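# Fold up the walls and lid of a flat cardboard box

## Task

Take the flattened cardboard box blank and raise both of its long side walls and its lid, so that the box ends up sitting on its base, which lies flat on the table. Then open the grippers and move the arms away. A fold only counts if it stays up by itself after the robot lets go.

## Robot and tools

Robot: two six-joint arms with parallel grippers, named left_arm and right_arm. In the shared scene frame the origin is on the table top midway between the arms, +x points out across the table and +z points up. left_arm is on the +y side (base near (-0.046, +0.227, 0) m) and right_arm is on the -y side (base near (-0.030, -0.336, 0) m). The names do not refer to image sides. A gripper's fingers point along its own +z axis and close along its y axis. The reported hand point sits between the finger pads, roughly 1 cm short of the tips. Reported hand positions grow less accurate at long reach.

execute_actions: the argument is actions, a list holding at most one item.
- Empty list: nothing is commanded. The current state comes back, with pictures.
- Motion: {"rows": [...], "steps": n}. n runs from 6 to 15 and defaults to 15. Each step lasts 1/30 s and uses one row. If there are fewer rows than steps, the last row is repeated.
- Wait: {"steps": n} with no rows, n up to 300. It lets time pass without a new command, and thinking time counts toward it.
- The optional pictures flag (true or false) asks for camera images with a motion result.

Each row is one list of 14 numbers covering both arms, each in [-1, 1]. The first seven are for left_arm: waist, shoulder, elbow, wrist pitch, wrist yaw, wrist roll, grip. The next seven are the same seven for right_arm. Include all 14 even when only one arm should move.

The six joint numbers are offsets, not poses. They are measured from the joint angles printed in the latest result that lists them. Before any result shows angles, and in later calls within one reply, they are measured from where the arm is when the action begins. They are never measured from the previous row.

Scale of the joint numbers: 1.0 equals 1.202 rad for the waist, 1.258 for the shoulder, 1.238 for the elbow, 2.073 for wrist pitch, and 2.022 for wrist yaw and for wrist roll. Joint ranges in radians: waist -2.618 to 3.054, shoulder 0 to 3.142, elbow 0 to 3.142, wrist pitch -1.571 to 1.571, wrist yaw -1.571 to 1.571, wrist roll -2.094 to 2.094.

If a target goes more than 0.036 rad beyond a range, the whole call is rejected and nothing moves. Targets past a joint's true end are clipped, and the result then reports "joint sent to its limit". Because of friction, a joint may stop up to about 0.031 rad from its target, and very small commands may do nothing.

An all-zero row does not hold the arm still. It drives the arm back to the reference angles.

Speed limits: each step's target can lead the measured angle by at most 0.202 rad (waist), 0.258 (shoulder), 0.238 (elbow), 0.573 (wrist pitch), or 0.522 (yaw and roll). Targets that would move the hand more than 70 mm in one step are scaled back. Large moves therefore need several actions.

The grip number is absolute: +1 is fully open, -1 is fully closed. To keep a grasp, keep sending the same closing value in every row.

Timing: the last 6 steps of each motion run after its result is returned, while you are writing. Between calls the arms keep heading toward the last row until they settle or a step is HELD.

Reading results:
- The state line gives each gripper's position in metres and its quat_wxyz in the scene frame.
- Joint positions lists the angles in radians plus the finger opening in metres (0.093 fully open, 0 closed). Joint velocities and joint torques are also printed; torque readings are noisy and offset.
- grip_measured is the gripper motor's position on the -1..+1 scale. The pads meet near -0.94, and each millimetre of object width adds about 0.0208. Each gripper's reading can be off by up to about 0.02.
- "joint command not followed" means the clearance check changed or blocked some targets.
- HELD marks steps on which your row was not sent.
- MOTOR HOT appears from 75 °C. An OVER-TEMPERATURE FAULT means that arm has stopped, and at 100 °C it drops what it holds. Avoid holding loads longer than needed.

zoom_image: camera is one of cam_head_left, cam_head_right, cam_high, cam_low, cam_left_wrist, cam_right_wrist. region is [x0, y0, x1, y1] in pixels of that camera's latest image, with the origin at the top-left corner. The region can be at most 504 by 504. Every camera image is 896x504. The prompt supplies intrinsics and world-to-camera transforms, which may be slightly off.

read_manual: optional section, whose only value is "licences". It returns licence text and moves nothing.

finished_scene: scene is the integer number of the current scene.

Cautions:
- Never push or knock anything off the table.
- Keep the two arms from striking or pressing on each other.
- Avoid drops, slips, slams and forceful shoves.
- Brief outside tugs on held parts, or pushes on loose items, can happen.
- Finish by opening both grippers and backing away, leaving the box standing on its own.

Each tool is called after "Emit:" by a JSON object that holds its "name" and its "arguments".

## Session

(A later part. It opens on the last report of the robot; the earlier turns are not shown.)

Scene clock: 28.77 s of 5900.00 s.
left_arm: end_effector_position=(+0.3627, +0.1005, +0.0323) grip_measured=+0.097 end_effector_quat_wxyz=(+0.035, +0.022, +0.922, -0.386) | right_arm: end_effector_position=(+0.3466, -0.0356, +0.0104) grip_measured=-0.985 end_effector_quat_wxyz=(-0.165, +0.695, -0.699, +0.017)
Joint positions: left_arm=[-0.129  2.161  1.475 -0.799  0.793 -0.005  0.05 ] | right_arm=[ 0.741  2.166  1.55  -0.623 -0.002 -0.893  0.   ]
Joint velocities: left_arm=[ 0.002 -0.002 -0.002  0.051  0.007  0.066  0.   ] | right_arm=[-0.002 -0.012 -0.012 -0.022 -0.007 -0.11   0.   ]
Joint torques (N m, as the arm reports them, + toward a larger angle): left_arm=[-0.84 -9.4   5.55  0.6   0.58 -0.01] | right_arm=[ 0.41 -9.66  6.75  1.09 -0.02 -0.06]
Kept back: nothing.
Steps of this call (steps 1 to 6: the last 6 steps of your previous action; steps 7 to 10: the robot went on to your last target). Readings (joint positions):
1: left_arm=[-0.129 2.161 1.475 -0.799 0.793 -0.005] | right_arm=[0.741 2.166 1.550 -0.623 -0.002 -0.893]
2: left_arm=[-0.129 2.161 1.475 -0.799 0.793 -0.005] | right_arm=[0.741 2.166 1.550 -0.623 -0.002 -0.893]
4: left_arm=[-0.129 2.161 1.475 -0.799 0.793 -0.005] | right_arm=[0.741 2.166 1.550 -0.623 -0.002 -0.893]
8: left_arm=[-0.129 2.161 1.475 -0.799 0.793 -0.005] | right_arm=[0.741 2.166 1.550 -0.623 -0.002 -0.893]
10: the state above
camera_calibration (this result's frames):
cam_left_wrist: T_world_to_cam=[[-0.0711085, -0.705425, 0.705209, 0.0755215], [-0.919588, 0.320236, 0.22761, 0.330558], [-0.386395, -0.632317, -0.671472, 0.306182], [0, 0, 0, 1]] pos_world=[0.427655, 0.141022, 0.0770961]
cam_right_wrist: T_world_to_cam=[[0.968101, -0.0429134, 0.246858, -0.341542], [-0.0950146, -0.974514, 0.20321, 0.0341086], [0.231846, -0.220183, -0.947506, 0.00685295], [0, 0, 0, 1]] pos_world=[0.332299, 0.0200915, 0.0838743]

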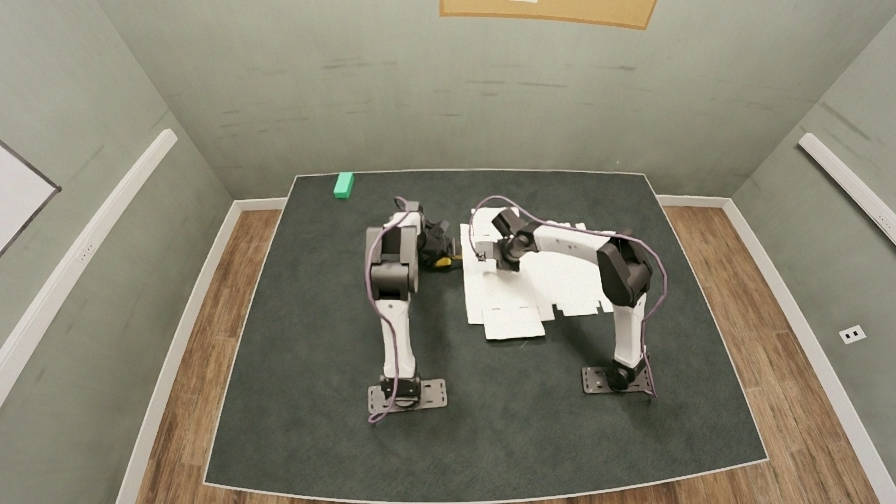

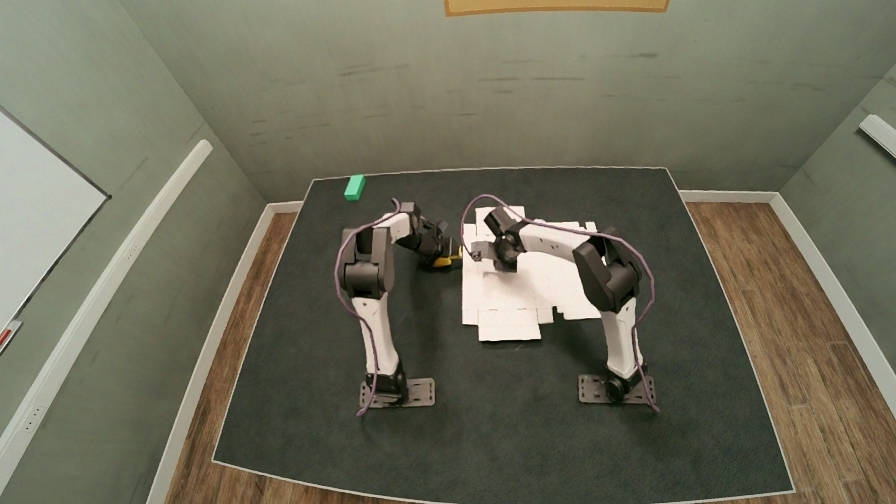

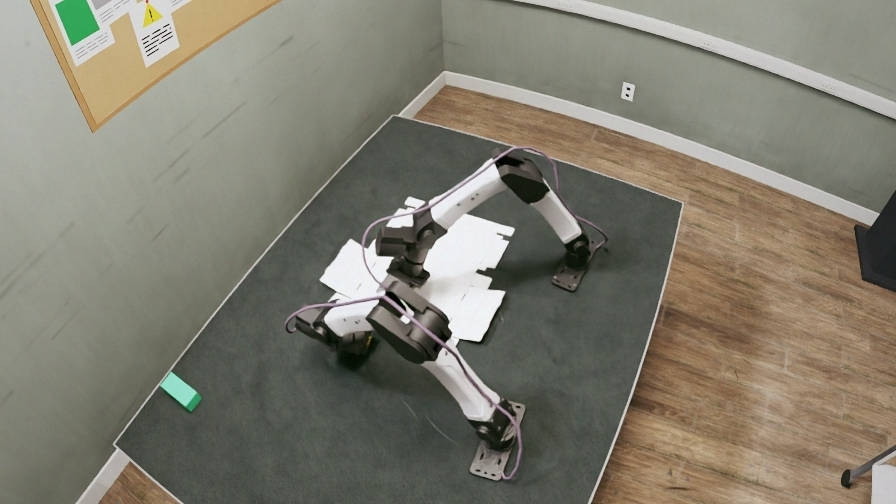

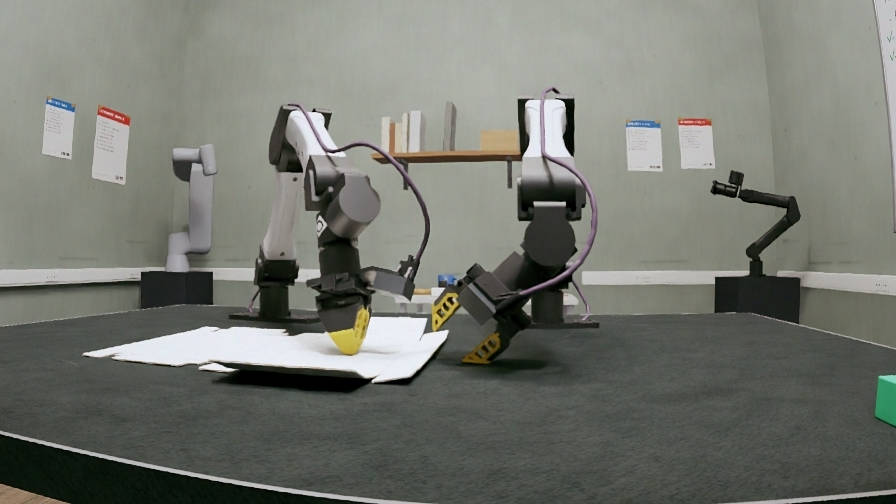

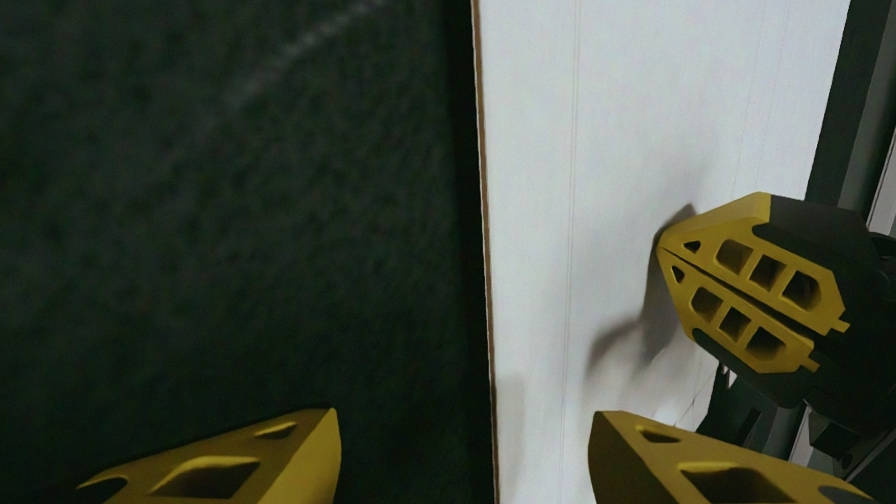

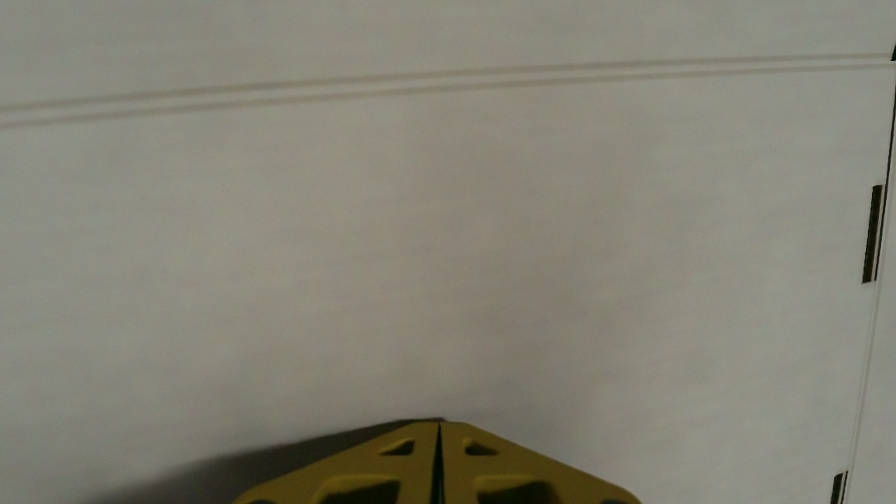

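Emit:
{"name": "execute_actions", "arguments": {"actions": [{"rows": [[-0.03, 0, 0, 0, 0, 0, 0.1, 0, 0.04, 0, 0, 0, 0, -1], [-0.05, 0, 0, 0, 0, 0, 0.1, 0, 0.04, 0, 0, 0, 0, -1], [-0.07, 0, 0, 0, 0, 0, 0.1, 0, 0.04, 0, 0, 0, 0, -1], [-0.09, 0, 0, 0, 0, 0, 0.1, 0, 0.04, 0, 0, 0, 0, -1], [-0.11, 0, 0, 0, 0, 0, 0.1, 0, 0.04, 0, 0, 0, 0, -1], [-0.13, 0, 0, 0, 0, 0, 0.1, 0, 0.04, 0, 0, 0, 0, -1]], "steps": 15}]}}

Emit:
{"name": "execute_actions", "arguments": {"actions": [{"steps": 10}], "pictures": true}}

Scene clock: 29.83 s of 5900.00 s.
left_arm: end_effector_position=(+0.3478, +0.0567, +0.0307) grip_measured=+0.097 end_effector_quat_wxyz=(+0.020, +0.079, +0.925, -0.371) | right_arm: end_effector_position=(+0.3455, -0.0403, +0.0086) grip_measured=-0.985 end_effector_quat_wxyz=(-0.156, +0.698, -0.699, +0.018)
Joint positions: left_arm=[-0.248  2.155  1.475 -0.791  0.757 -0.005  0.05 ] | right_arm=[ 0.735  2.167  1.55  -0.639 -0.    -0.903  0.   ]
Joint velocities: left_arm=[-0.027 -0.007  0.002  0.154 -0.081 -0.051 -0.   ] | right_arm=[-0.042  0.007 -0.002  0.037 -0.198  0.051  0.   ]
Joint torques (N m, as the arm reports them, + toward a larger angle): left_arm=[ -3.06 -10.4    5.61   0.34   1.12   0.01] | right_arm=[ 1.12 -8.64  6.72  1.25  0.11  0.05]
Steps of this call (steps 1 to 15: the robot went on to your last target; steps 16 to 23: nothing new was sent; steps 24 to 32: the first 9 steps of this action). Readings (joint positions):
24: left_arm=[-0.131 2.161 1.475 -0.799 0.791 -0.005] | right_arm=[0.741 2.167 1.550 -0.623 -0.002 -0.893]
25: left_arm=[-0.136 2.161 1.475 -0.799 0.790 -0.005] | right_arm=[0.741 2.168 1.550 -0.623 -0.002 -0.893]
27: left_arm=[-0.161 2.161 1.475 -0.799 0.783 -0.004] | right_arm=[0.741 2.168 1.550 -0.623 -0.002 -0.893]
31: left_arm=[-0.246 2.157 1.475 -0.794 0.764 -0.003] | right_arm=[0.739 2.168 1.550 -0.636 0.004 -0.901]
32: the state above

Scene clock: 30.17 s of 5900.00 s.
left_arm: end_effector_position=(+0.3479, +0.0565, +0.0306) grip_measured=+0.097 end_effector_quat_wxyz=(+0.020, +0.079, +0.925, -0.371) | right_arm: end_effector_position=(+0.3454, -0.0401, +0.0087) grip_measured=-0.985 end_effector_quat_wxyz=(-0.156, +0.698, -0.699, +0.018)
Joint positions: left_arm=[-0.249  2.155  1.475 -0.79   0.756 -0.005  0.05 ] | right_arm=[ 0.735  2.167  1.55  -0.638 -0.001 -0.903  0.   ]
Joint velocities: left_arm=[-0.007  0.007 -0.007 -0.081 -0.007  0.037  0.   ] | right_arm=[-0.002  0.007 -0.027 -0.037 -0.037  0.022  0.   ]
Joint torques (N m, as the arm reports them, + toward a larger angle): left_arm=[ -3.11 -10.55   5.59   0.54   0.91   0.01] | right_arm=[ 0.86 -8.65  6.73  1.23 -0.04  0.05]
Kept back: nothing.
Steps of this call (steps 1 to 6: the last 6 steps of your previous action; steps 7 to 10: the robot went on to your last target). Readings (joint positions):
1: left_arm=[-0.249 2.155 1.475 -0.790 0.756 -0.005] | right_arm=[0.735 2.167 1.550 -0.638 -0.001 -0.903]
2: left_arm=[-0.249 2.155 1.475 -0.790 0.756 -0.005] | right_arm=[0.735 2.167 1.550 -0.638 -0.001 -0.903]
4: left_arm=[-0.249 2.155 1.475 -0.790 0.756 -0.005] | right_arm=[0.735 2.167 1.550 -0.638 -0.001 -0.903]
8: left_arm=[-0.249 2.155 1.475 -0.790 0.756 -0.005] | right_arm=[0.735 2.167 1.550 -0.638 -0.001 -0.903]
10: the state above
camera_calibration (this result's frames):
cam_left_wrist: T_world_to_cam=[[-0.166558, -0.716189, 0.67774, 0.0792446], [-0.8807, 0.417155, 0.224384, 0.312575], [-0.443424, -0.559513, -0.700228, 0.288104], [0, 0, 0, 1]] pos_world=[0.416236, 0.0875598, 0.0778945]
cam_right_wrist: T_world_to_cam=[[0.970793, -0.0360062, 0.2372, -0.340712], [-0.0892021, -0.971967, 0.217538, 0.0279671], [0.222717, -0.232343, -0.946791, 0.00716624], [0, 0, 0, 1]] pos_world=[0.331659, 0.0165805, 0.0815176]

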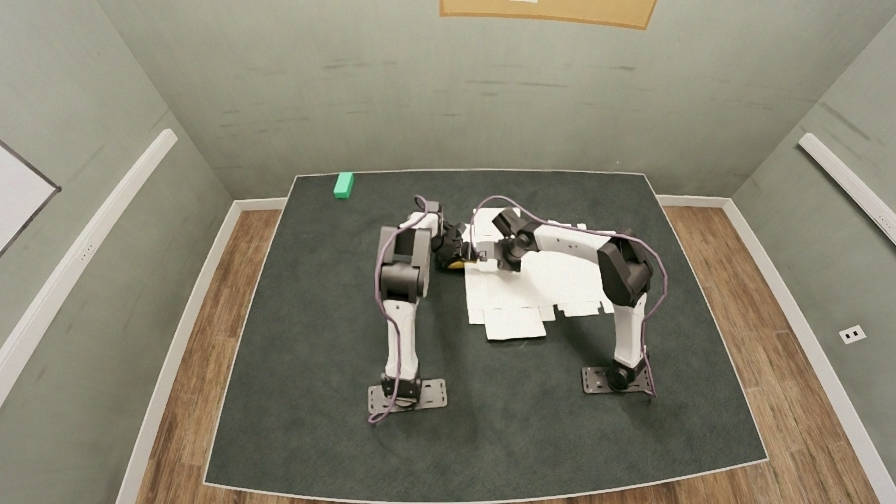

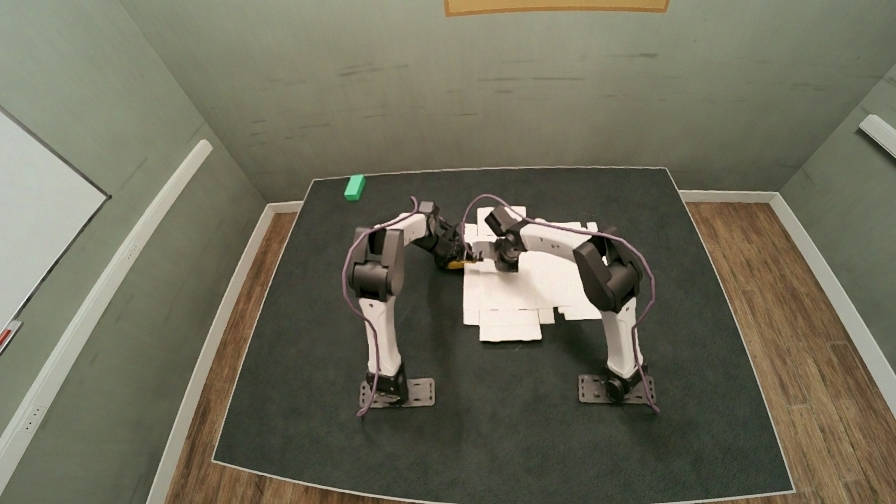

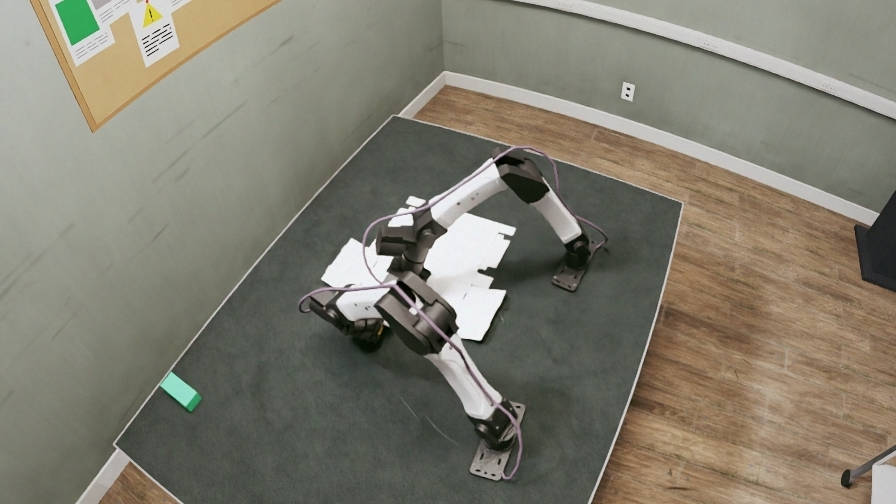

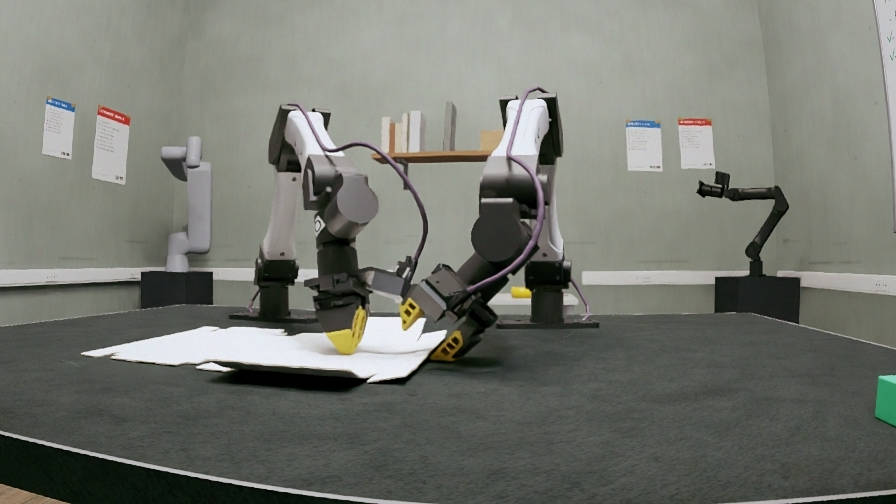

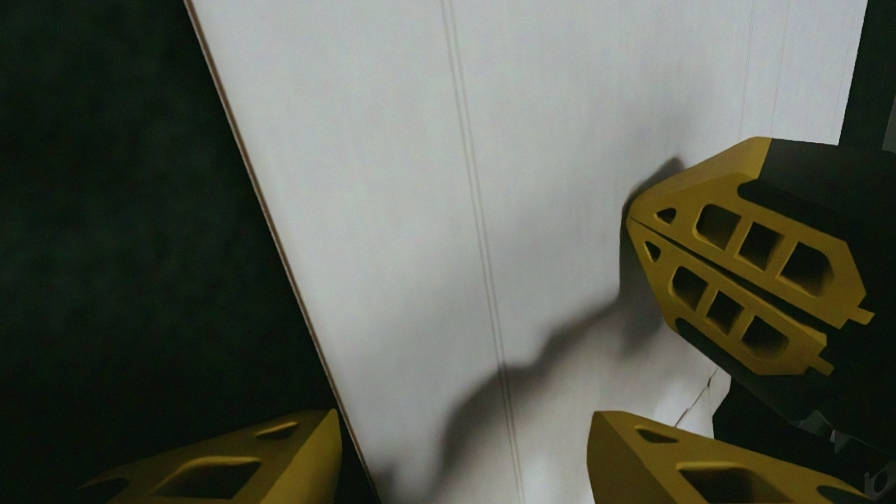

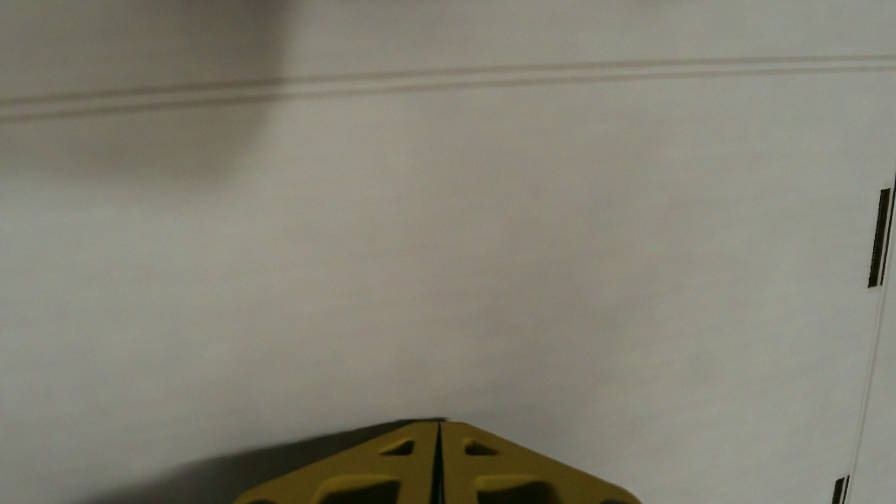

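Emit:
{"name": "zoom_image", "arguments": {"camera": "cam_low", "region": [320, 270, 540, 400]}}

Region (320, 270, 540, 400) of cam_low's 896x504 image, scaled by 2.291, with more detail than that image has; it fills the top 298 rows of this view, and the rest is white.

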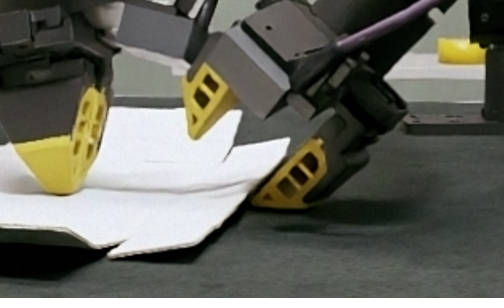

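Emit:
{"name": "zoom_image", "arguments": {"camera": "cam_head_left", "region": [430, 190, 650, 360]}}

Emit:
{"name": "zoom_image", "arguments": {"camera": "cam_high", "region": [300, 180, 560, 380]}}

Region (430, 190, 650, 360) of cam_head_left's 896x504 image, scaled by 2.291, with more detail than that image has; it fills the top 389 rows of this view, and the rest is white.

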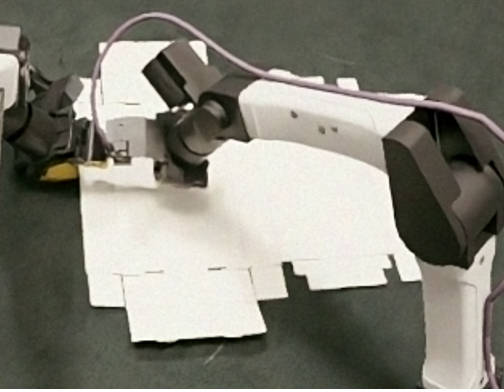

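Region (300, 180, 560, 380) of cam_high's 896x504 image, scaled by 1.938, with more detail than that image has; it fills the top 388 rows of this view, and the rest is white.

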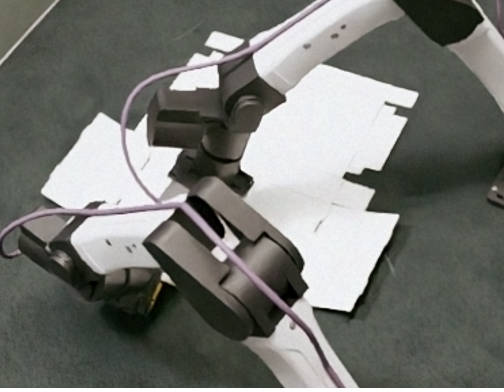

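Emit:
{"name": "execute_actions", "arguments": {"actions": [{"rows": [[0.02, 0, 0, 0, 0, 0, 0.1, 0, -0.15, 0, 0, 0, 0, -1], [0.02, 0, 0, 0, 0, 0, 0.1, 0, -0.2, 0, 0, 0, 0, -1], [0.02, 0, 0, 0, 0, 0, 0.1, 0.1, -0.25, 0, 0, 0, 0, -1], [0.02, 0, 0, 0, 0, 0, 0.1, 0.2, -0.3, -0.1, 0, 0.1, 0.1, -1], [0.02, 0, 0, 0, 0, 0, 0.1, 0.4, -0.35, -0.2, -0.05, 0.2, 0.2, -1], [0.02, 0, 0, 0, 0, 0, 0.1, 0.752, -0.3797, -0.4616, -0.1071, 0.3957, 0.4466, 0.1]], "steps": 15}]}}

Emit:
{"name": "execute_actions", "arguments": {"actions": [{"steps": 45}], "pictures": true}}

Scene clock: 43.87 s of 5900.00 s.
left_arm: end_effector_position=(+0.3503, +0.0616, +0.0315) grip_measured=+0.097 end_effector_quat_wxyz=(+0.023, +0.072, +0.924, -0.374) | right_arm: end_effector_position=(+0.2607, -0.0438, +0.1100) grip_measured=+0.007 end_effector_quat_wxyz=(+0.236, -0.619, +0.737, -0.134)
Joint positions: left_arm=[-0.234  2.155  1.475 -0.79   0.764 -0.005  0.05 ] | right_arm=[ 1.003  1.747  1.298 -0.7    0.366 -0.543  0.046]
Joint velocities: left_arm=[ 0.012  0.002 -0.022 -0.037 -0.051 -0.007  0.   ] | right_arm=[ 1.77  -1.321 -1.477 -0.491  2.205  2.293  0.188]
Joint torques (N m, as the arm reports them, + toward a larger angle): left_arm=[  0.85 -11.05   5.66   0.62   0.42   0.02] | right_arm=[-0.13 -5.61  3.31  0.68  0.12 -0.03]
Steps of this call (steps 1 to 15: the robot went on to your last target; steps 16 to 90: nothing new was sent; then 10.40 s passed at rest; steps 91 to 99: the first 9 steps of this action). Readings (joint positions):
91: left_arm=[-0.245 2.155 1.475 -0.790 0.757 -0.005] | right_arm=[0.735 2.149 1.548 -0.639 -0.001 -0.903]
92: left_arm=[-0.243 2.155 1.475 -0.790 0.762 -0.005] | right_arm=[0.735 2.124 1.542 -0.649 -0.001 -0.903]
94: left_arm=[-0.238 2.155 1.475 -0.790 0.764 -0.005] | right_arm=[0.758 2.049 1.529 -0.647 0.025 -0.882]
98: left_arm=[-0.234 2.155 1.475 -0.790 0.764 -0.005] | right_arm=[0.941 1.798 1.350 -0.683 0.288 -0.622]
99: the state above

Scene clock: 45.37 s of 5900.00 s.
left_arm: end_effector_position=(+0.3503, +0.0616, +0.0315) grip_measured=+0.097 end_effector_quat_wxyz=(+0.023, +0.072, +0.924, -0.374) | right_arm: end_effector_position=(+0.0874, -0.0550, +0.0670) grip_measured=+0.097 end_effector_quat_wxyz=(-0.273, +0.656, -0.650, +0.269)
Joint positions: left_arm=[-0.234  2.155  1.475 -0.79   0.764 -0.005  0.05 ] | right_arm=[ 1.646  1.702  0.986 -0.849  0.787 -0.007  0.05 ]
Joint velocities: left_arm=[-0.017  0.007 -0.002  0.007 -0.081  0.066  0.   ] | right_arm=[-0.012 -0.002 -0.002 -0.007  0.022  0.037 -0.   ]
Joint torques (N m, as the arm reports them, + toward a larger angle): left_arm=[  0.92 -11.04   5.6    0.63   0.44   0.01] | right_arm=[-0.08 -8.71  5.38  0.28  0.53  0.06]
Kept back: nothing.
Steps of this call (steps 1 to 6: the last 6 steps of your previous action; steps 7 to 45: the robot went on to your last target). Readings (joint positions):
1: left_arm=[-0.234 2.155 1.475 -0.790 0.764 -0.005] | right_arm=[1.066 1.711 1.246 -0.715 0.433 -0.465]
2: left_arm=[-0.234 2.155 1.475 -0.790 0.764 -0.005] | right_arm=[1.129 1.689 1.195 -0.728 0.488 -0.396]
4: left_arm=[-0.234 2.155 1.475 -0.790 0.764 -0.005] | right_arm=[1.258 1.681 1.094 -0.753 0.584 -0.272]
8: left_arm=[-0.234 2.155 1.475 -0.790 0.764 -0.005] | right_arm=[1.555 1.702 0.988 -0.831 0.695 -0.116]
45: the state above
All arms were judged still, so your last target was given up. Only a new action makes them travel on or press farther. Fingers that are still opening or closing keep moving.
camera_calibration (this result's frames):
cam_left_wrist: T_world_to_cam=[[-0.155529, -0.713137, 0.683555, 0.078407], [-0.886423, 0.406145, 0.222034, 0.315076], [-0.435963, -0.571386, -0.695308, 0.290593], [0, 0, 0, 1]] pos_world=[0.418173, 0.0939887, 0.0784983]
cam_right_wrist: T_world_to_cam=[[0.708397, -0.00453075, 0.7058, -0.11134], [-0.290884, -0.912982, 0.286094, -0.00595741], [0.643087, -0.407974, -0.648072, 0.0499326], [0, 0, 0, 1]] pos_world=[0.0450287, 0.0144277, 0.112648]

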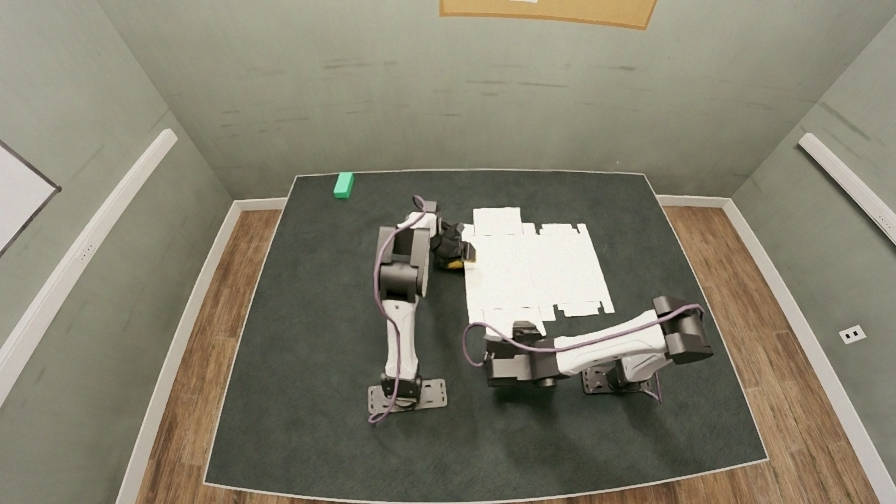

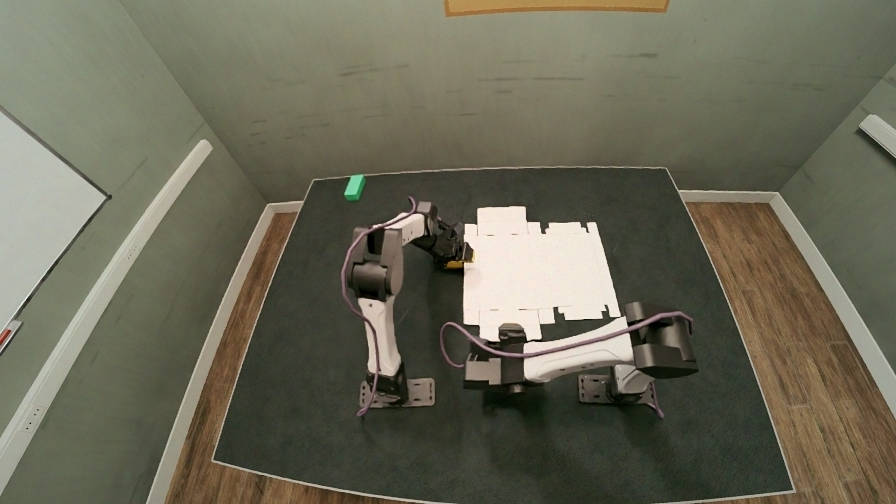

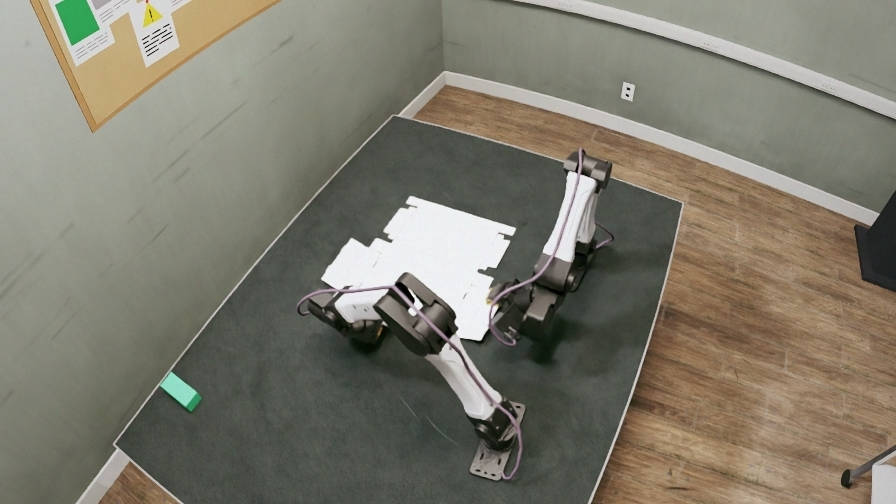

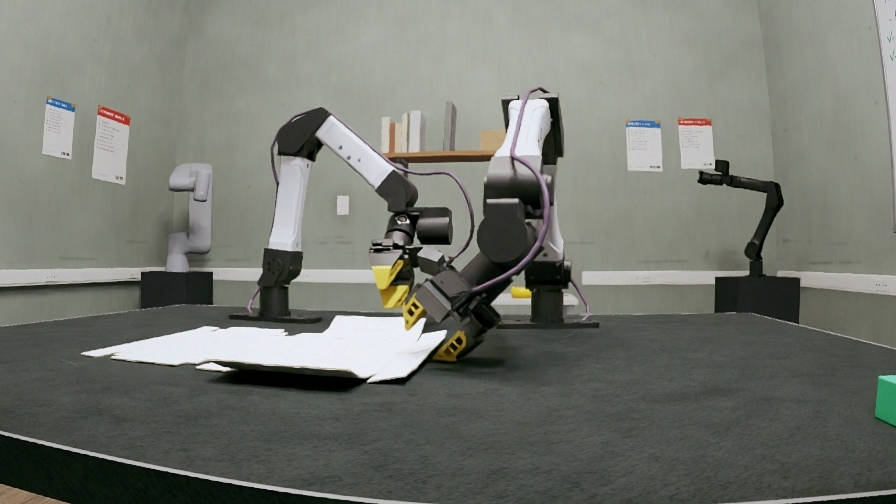

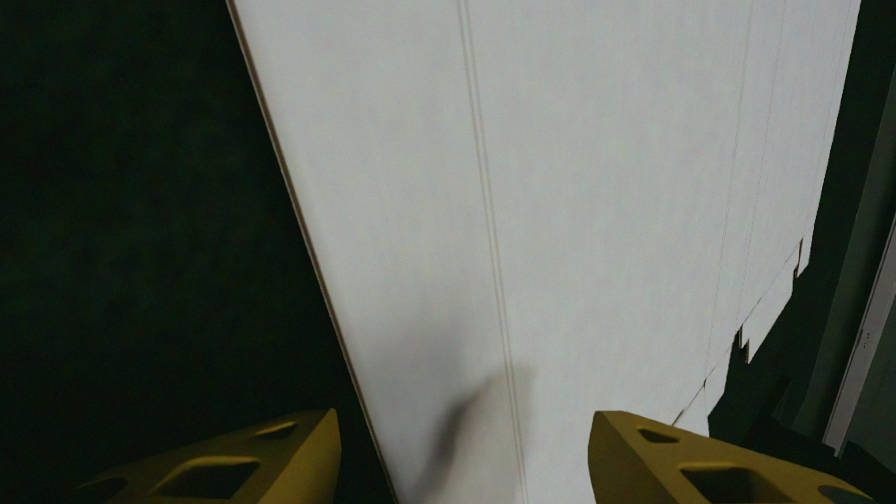

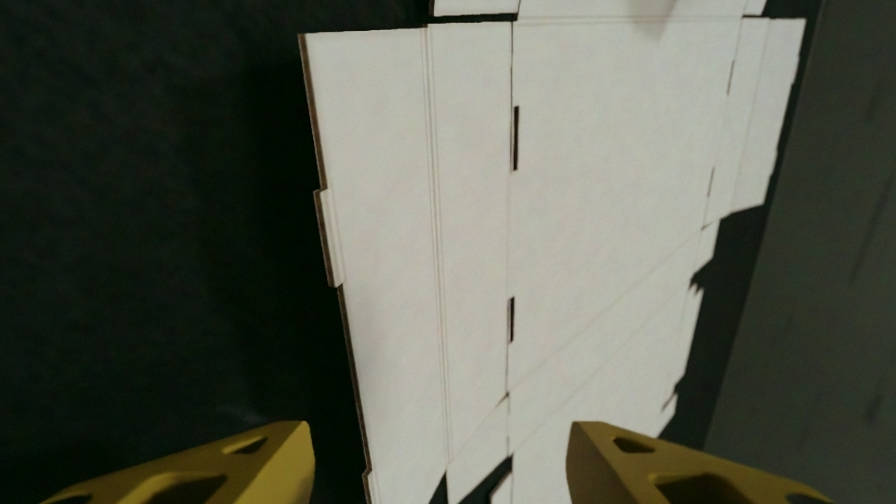

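Emit:
{"name": "execute_actions", "arguments": {"actions": [{"rows": [[0.0, 0, 0, 0, 0, 0, 0.1, 0, 0.04, -0.04, 0.04, 0, 0, 0.1], [0.0, 0, 0, 0, 0, 0, 0.1, 0, 0.0755, -0.0727, 0.0796, 0, 0, 0.1]], "steps": 15}]}}

Emit:
{"name": "execute_actions", "arguments": {"actions": [{"steps": 12}], "pictures": true}}

Scene clock: 46.97 s of 5900.00 s.
left_arm: end_effector_position=(+0.3503, +0.0615, +0.0316) grip_measured=+0.097 end_effector_quat_wxyz=(+0.023, +0.072, +0.924, -0.375) | right_arm: end_effector_position=(+0.0876, -0.0626, +0.0259) grip_measured=+0.097 end_effector_quat_wxyz=(-0.257, +0.663, -0.643, +0.286)
Joint positions: left_arm=[-0.234  2.155  1.475 -0.79   0.764 -0.005  0.05 ] | right_arm=[ 1.646  1.799  0.911 -0.726  0.788 -0.007  0.05 ]
Joint velocities: left_arm=[ 0.007 -0.007 -0.017 -0.022  0.007 -0.022 -0.001] | right_arm=[-0.007 -0.027  0.007  0.242 -0.007  0.022 -0.001]
Joint torques (N m, as the arm reports them, + toward a larger angle): left_arm=[  0.1  -11.07   5.63   0.63   0.49   0.01] | right_arm=[ 0.34 -8.19  4.27  0.37  0.41 -0.04]
Steps of this call (steps 1 to 39: nothing new was sent; steps 40 to 48: the first 9 steps of this action). Readings (joint positions):
40: left_arm=[-0.234 2.155 1.475 -0.790 0.764 -0.005] | right_arm=[1.646 1.705 0.983 -0.839 0.788 -0.007]
41: left_arm=[-0.234 2.155 1.475 -0.790 0.764 -0.005] | right_arm=[1.646 1.716 0.971 -0.810 0.789 -0.007]
43: left_arm=[-0.234 2.155 1.475 -0.790 0.764 -0.005] | right_arm=[1.646 1.756 0.943 -0.760 0.789 -0.007]
47: left_arm=[-0.234 2.155 1.475 -0.790 0.764 -0.005] | right_arm=[1.646 1.799 0.911 -0.731 0.788 -0.007]
48: the state above

Scene clock: 47.37 s of 5900.00 s.
left_arm: end_effector_position=(+0.3503, +0.0615, +0.0316) grip_measured=+0.097 end_effector_quat_wxyz=(+0.023, +0.072, +0.924, -0.375) | right_arm: end_effector_position=(+0.0876, -0.0570, +0.0257) grip_measured=+0.097 end_effector_quat_wxyz=(-0.267, +0.659, -0.647, +0.276)
Joint positions: left_arm=[-0.234  2.155  1.475 -0.79   0.764 -0.005  0.05 ] | right_arm=[ 1.646  1.799  0.911 -0.697  0.788 -0.007  0.05 ]
Joint velocities: left_arm=[-0.007  0.002  0.002 -0.022  0.022  0.022 -0.001] | right_arm=[-0.002 -0.012 -0.002  0.022 -0.022 -0.051 -0.   ]
Joint torques (N m, as the arm reports them, + toward a larger angle): left_arm=[  0.14 -11.06   5.54   0.63   0.5    0.01] | right_arm=[ 0.45 -8.19  4.29  0.48  0.4  -0.03]
Kept back: nothing.
Steps of this call (steps 1 to 6: the last 6 steps of your previous action; steps 7 to 12: the robot went on to your last target). Readings (joint positions):
1: left_arm=[-0.234 2.155 1.475 -0.790 0.764 -0.005] | right_arm=[1.646 1.799 0.911 -0.719 0.788 -0.007]
2: left_arm=[-0.234 2.155 1.475 -0.790 0.764 -0.005] | right_arm=[1.646 1.799 0.911 -0.715 0.788 -0.007]
4: left_arm=[-0.234 2.155 1.475 -0.790 0.764 -0.005] | right_arm=[1.646 1.799 0.911 -0.707 0.788 -0.007]
8: left_arm=[-0.234 2.155 1.475 -0.790 0.764 -0.005] | right_arm=[1.646 1.799 0.911 -0.700 0.788 -0.007]
12: the state above
camera_calibration (this result's frames):
cam_left_wrist: T_world_to_cam=[[-0.155525, -0.712873, 0.68383, 0.0783164], [-0.886398, 0.406263, 0.221922, 0.315063], [-0.436017, -0.571631, -0.695073, 0.290619], [0, 0, 0, 1]] pos_world=[0.418167, 0.0939583, 0.0785271]
cam_right_wrist: T_world_to_cam=[[0.707506, 0.00963436, 0.706642, -0.0814674], [-0.291498, -0.906907, 0.304219, 0.00400077], [0.643789, -0.421221, -0.638834, 0.0212289], [0, 0, 0, 1]] pos_world=[0.0451379, 0.0133553, 0.0699129]

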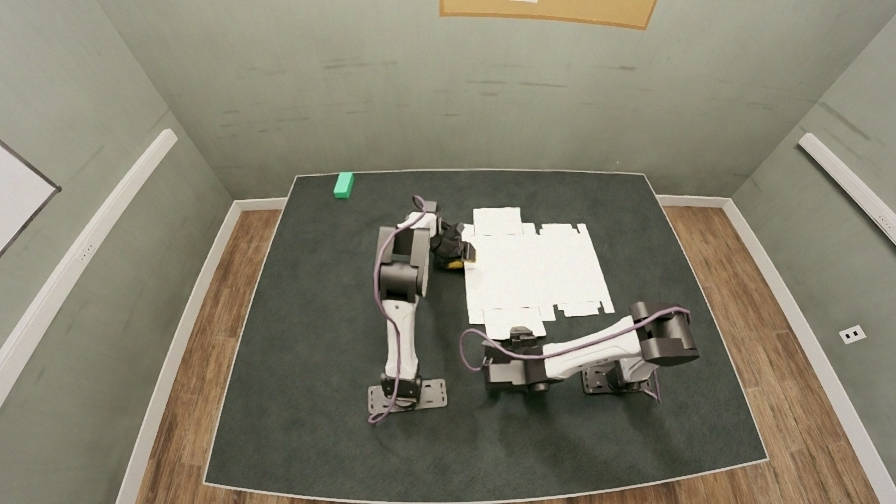

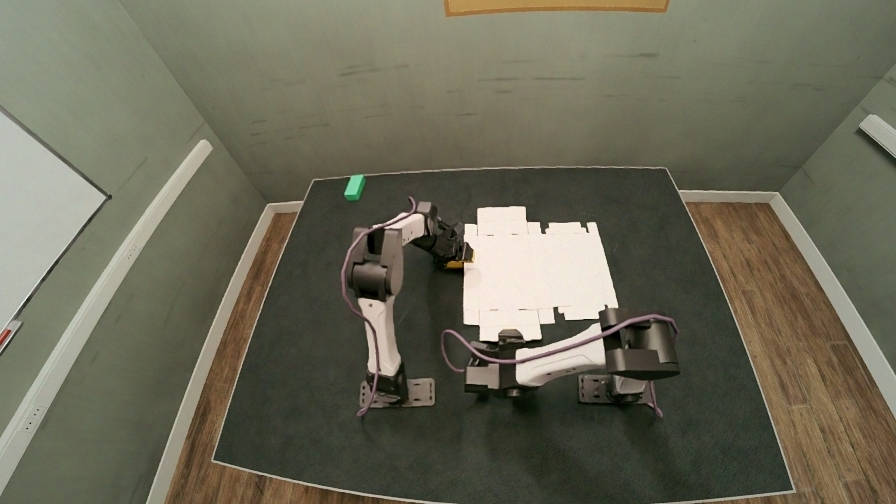

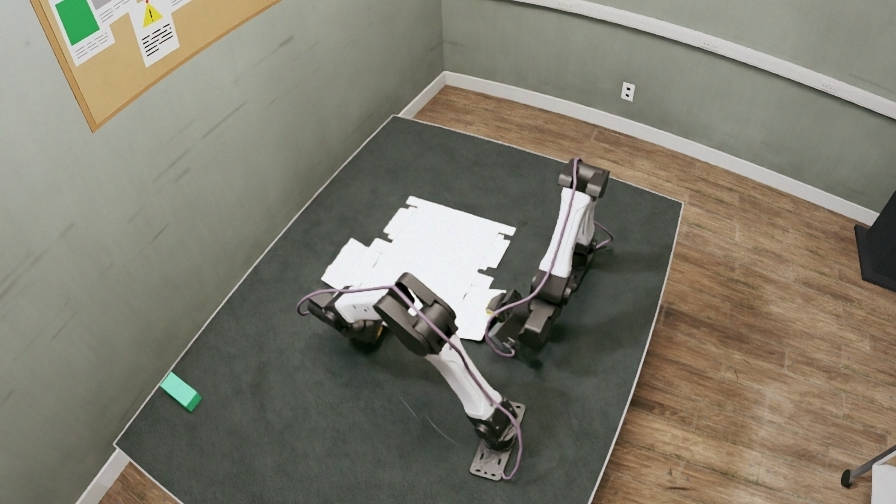

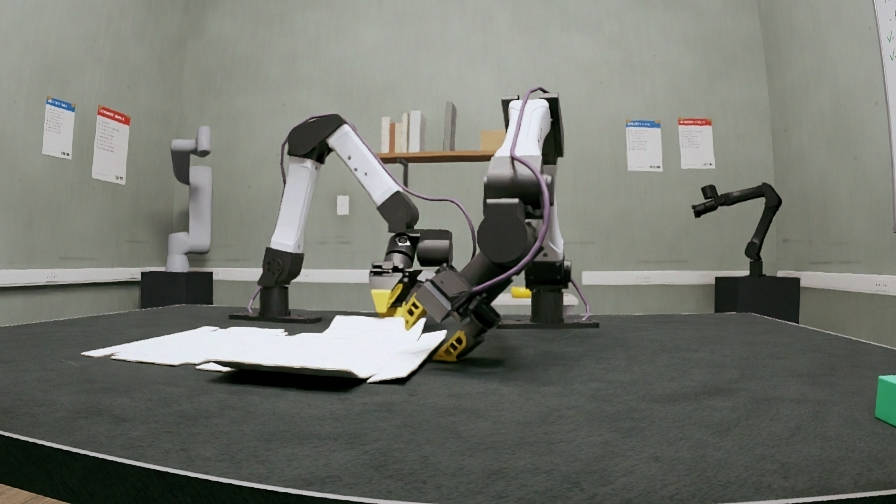

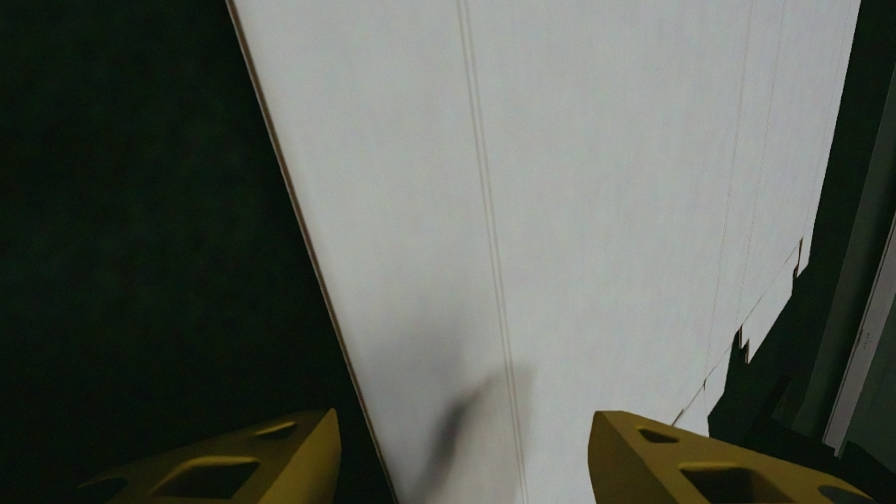

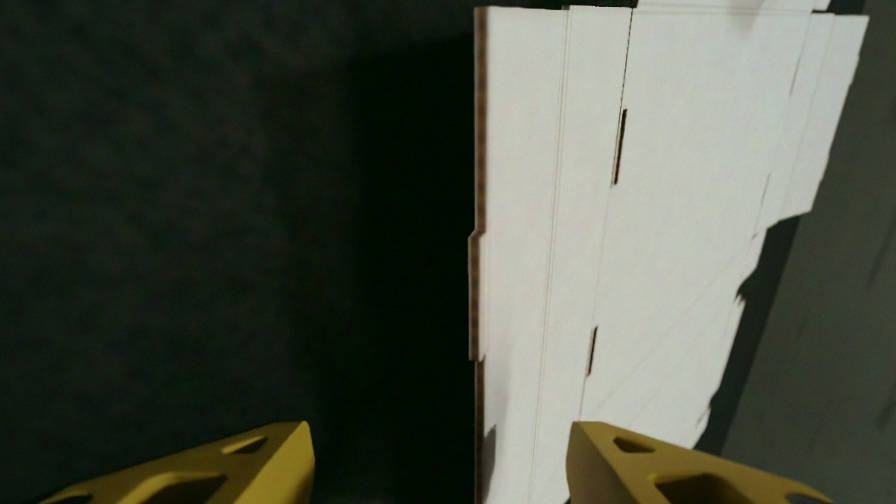

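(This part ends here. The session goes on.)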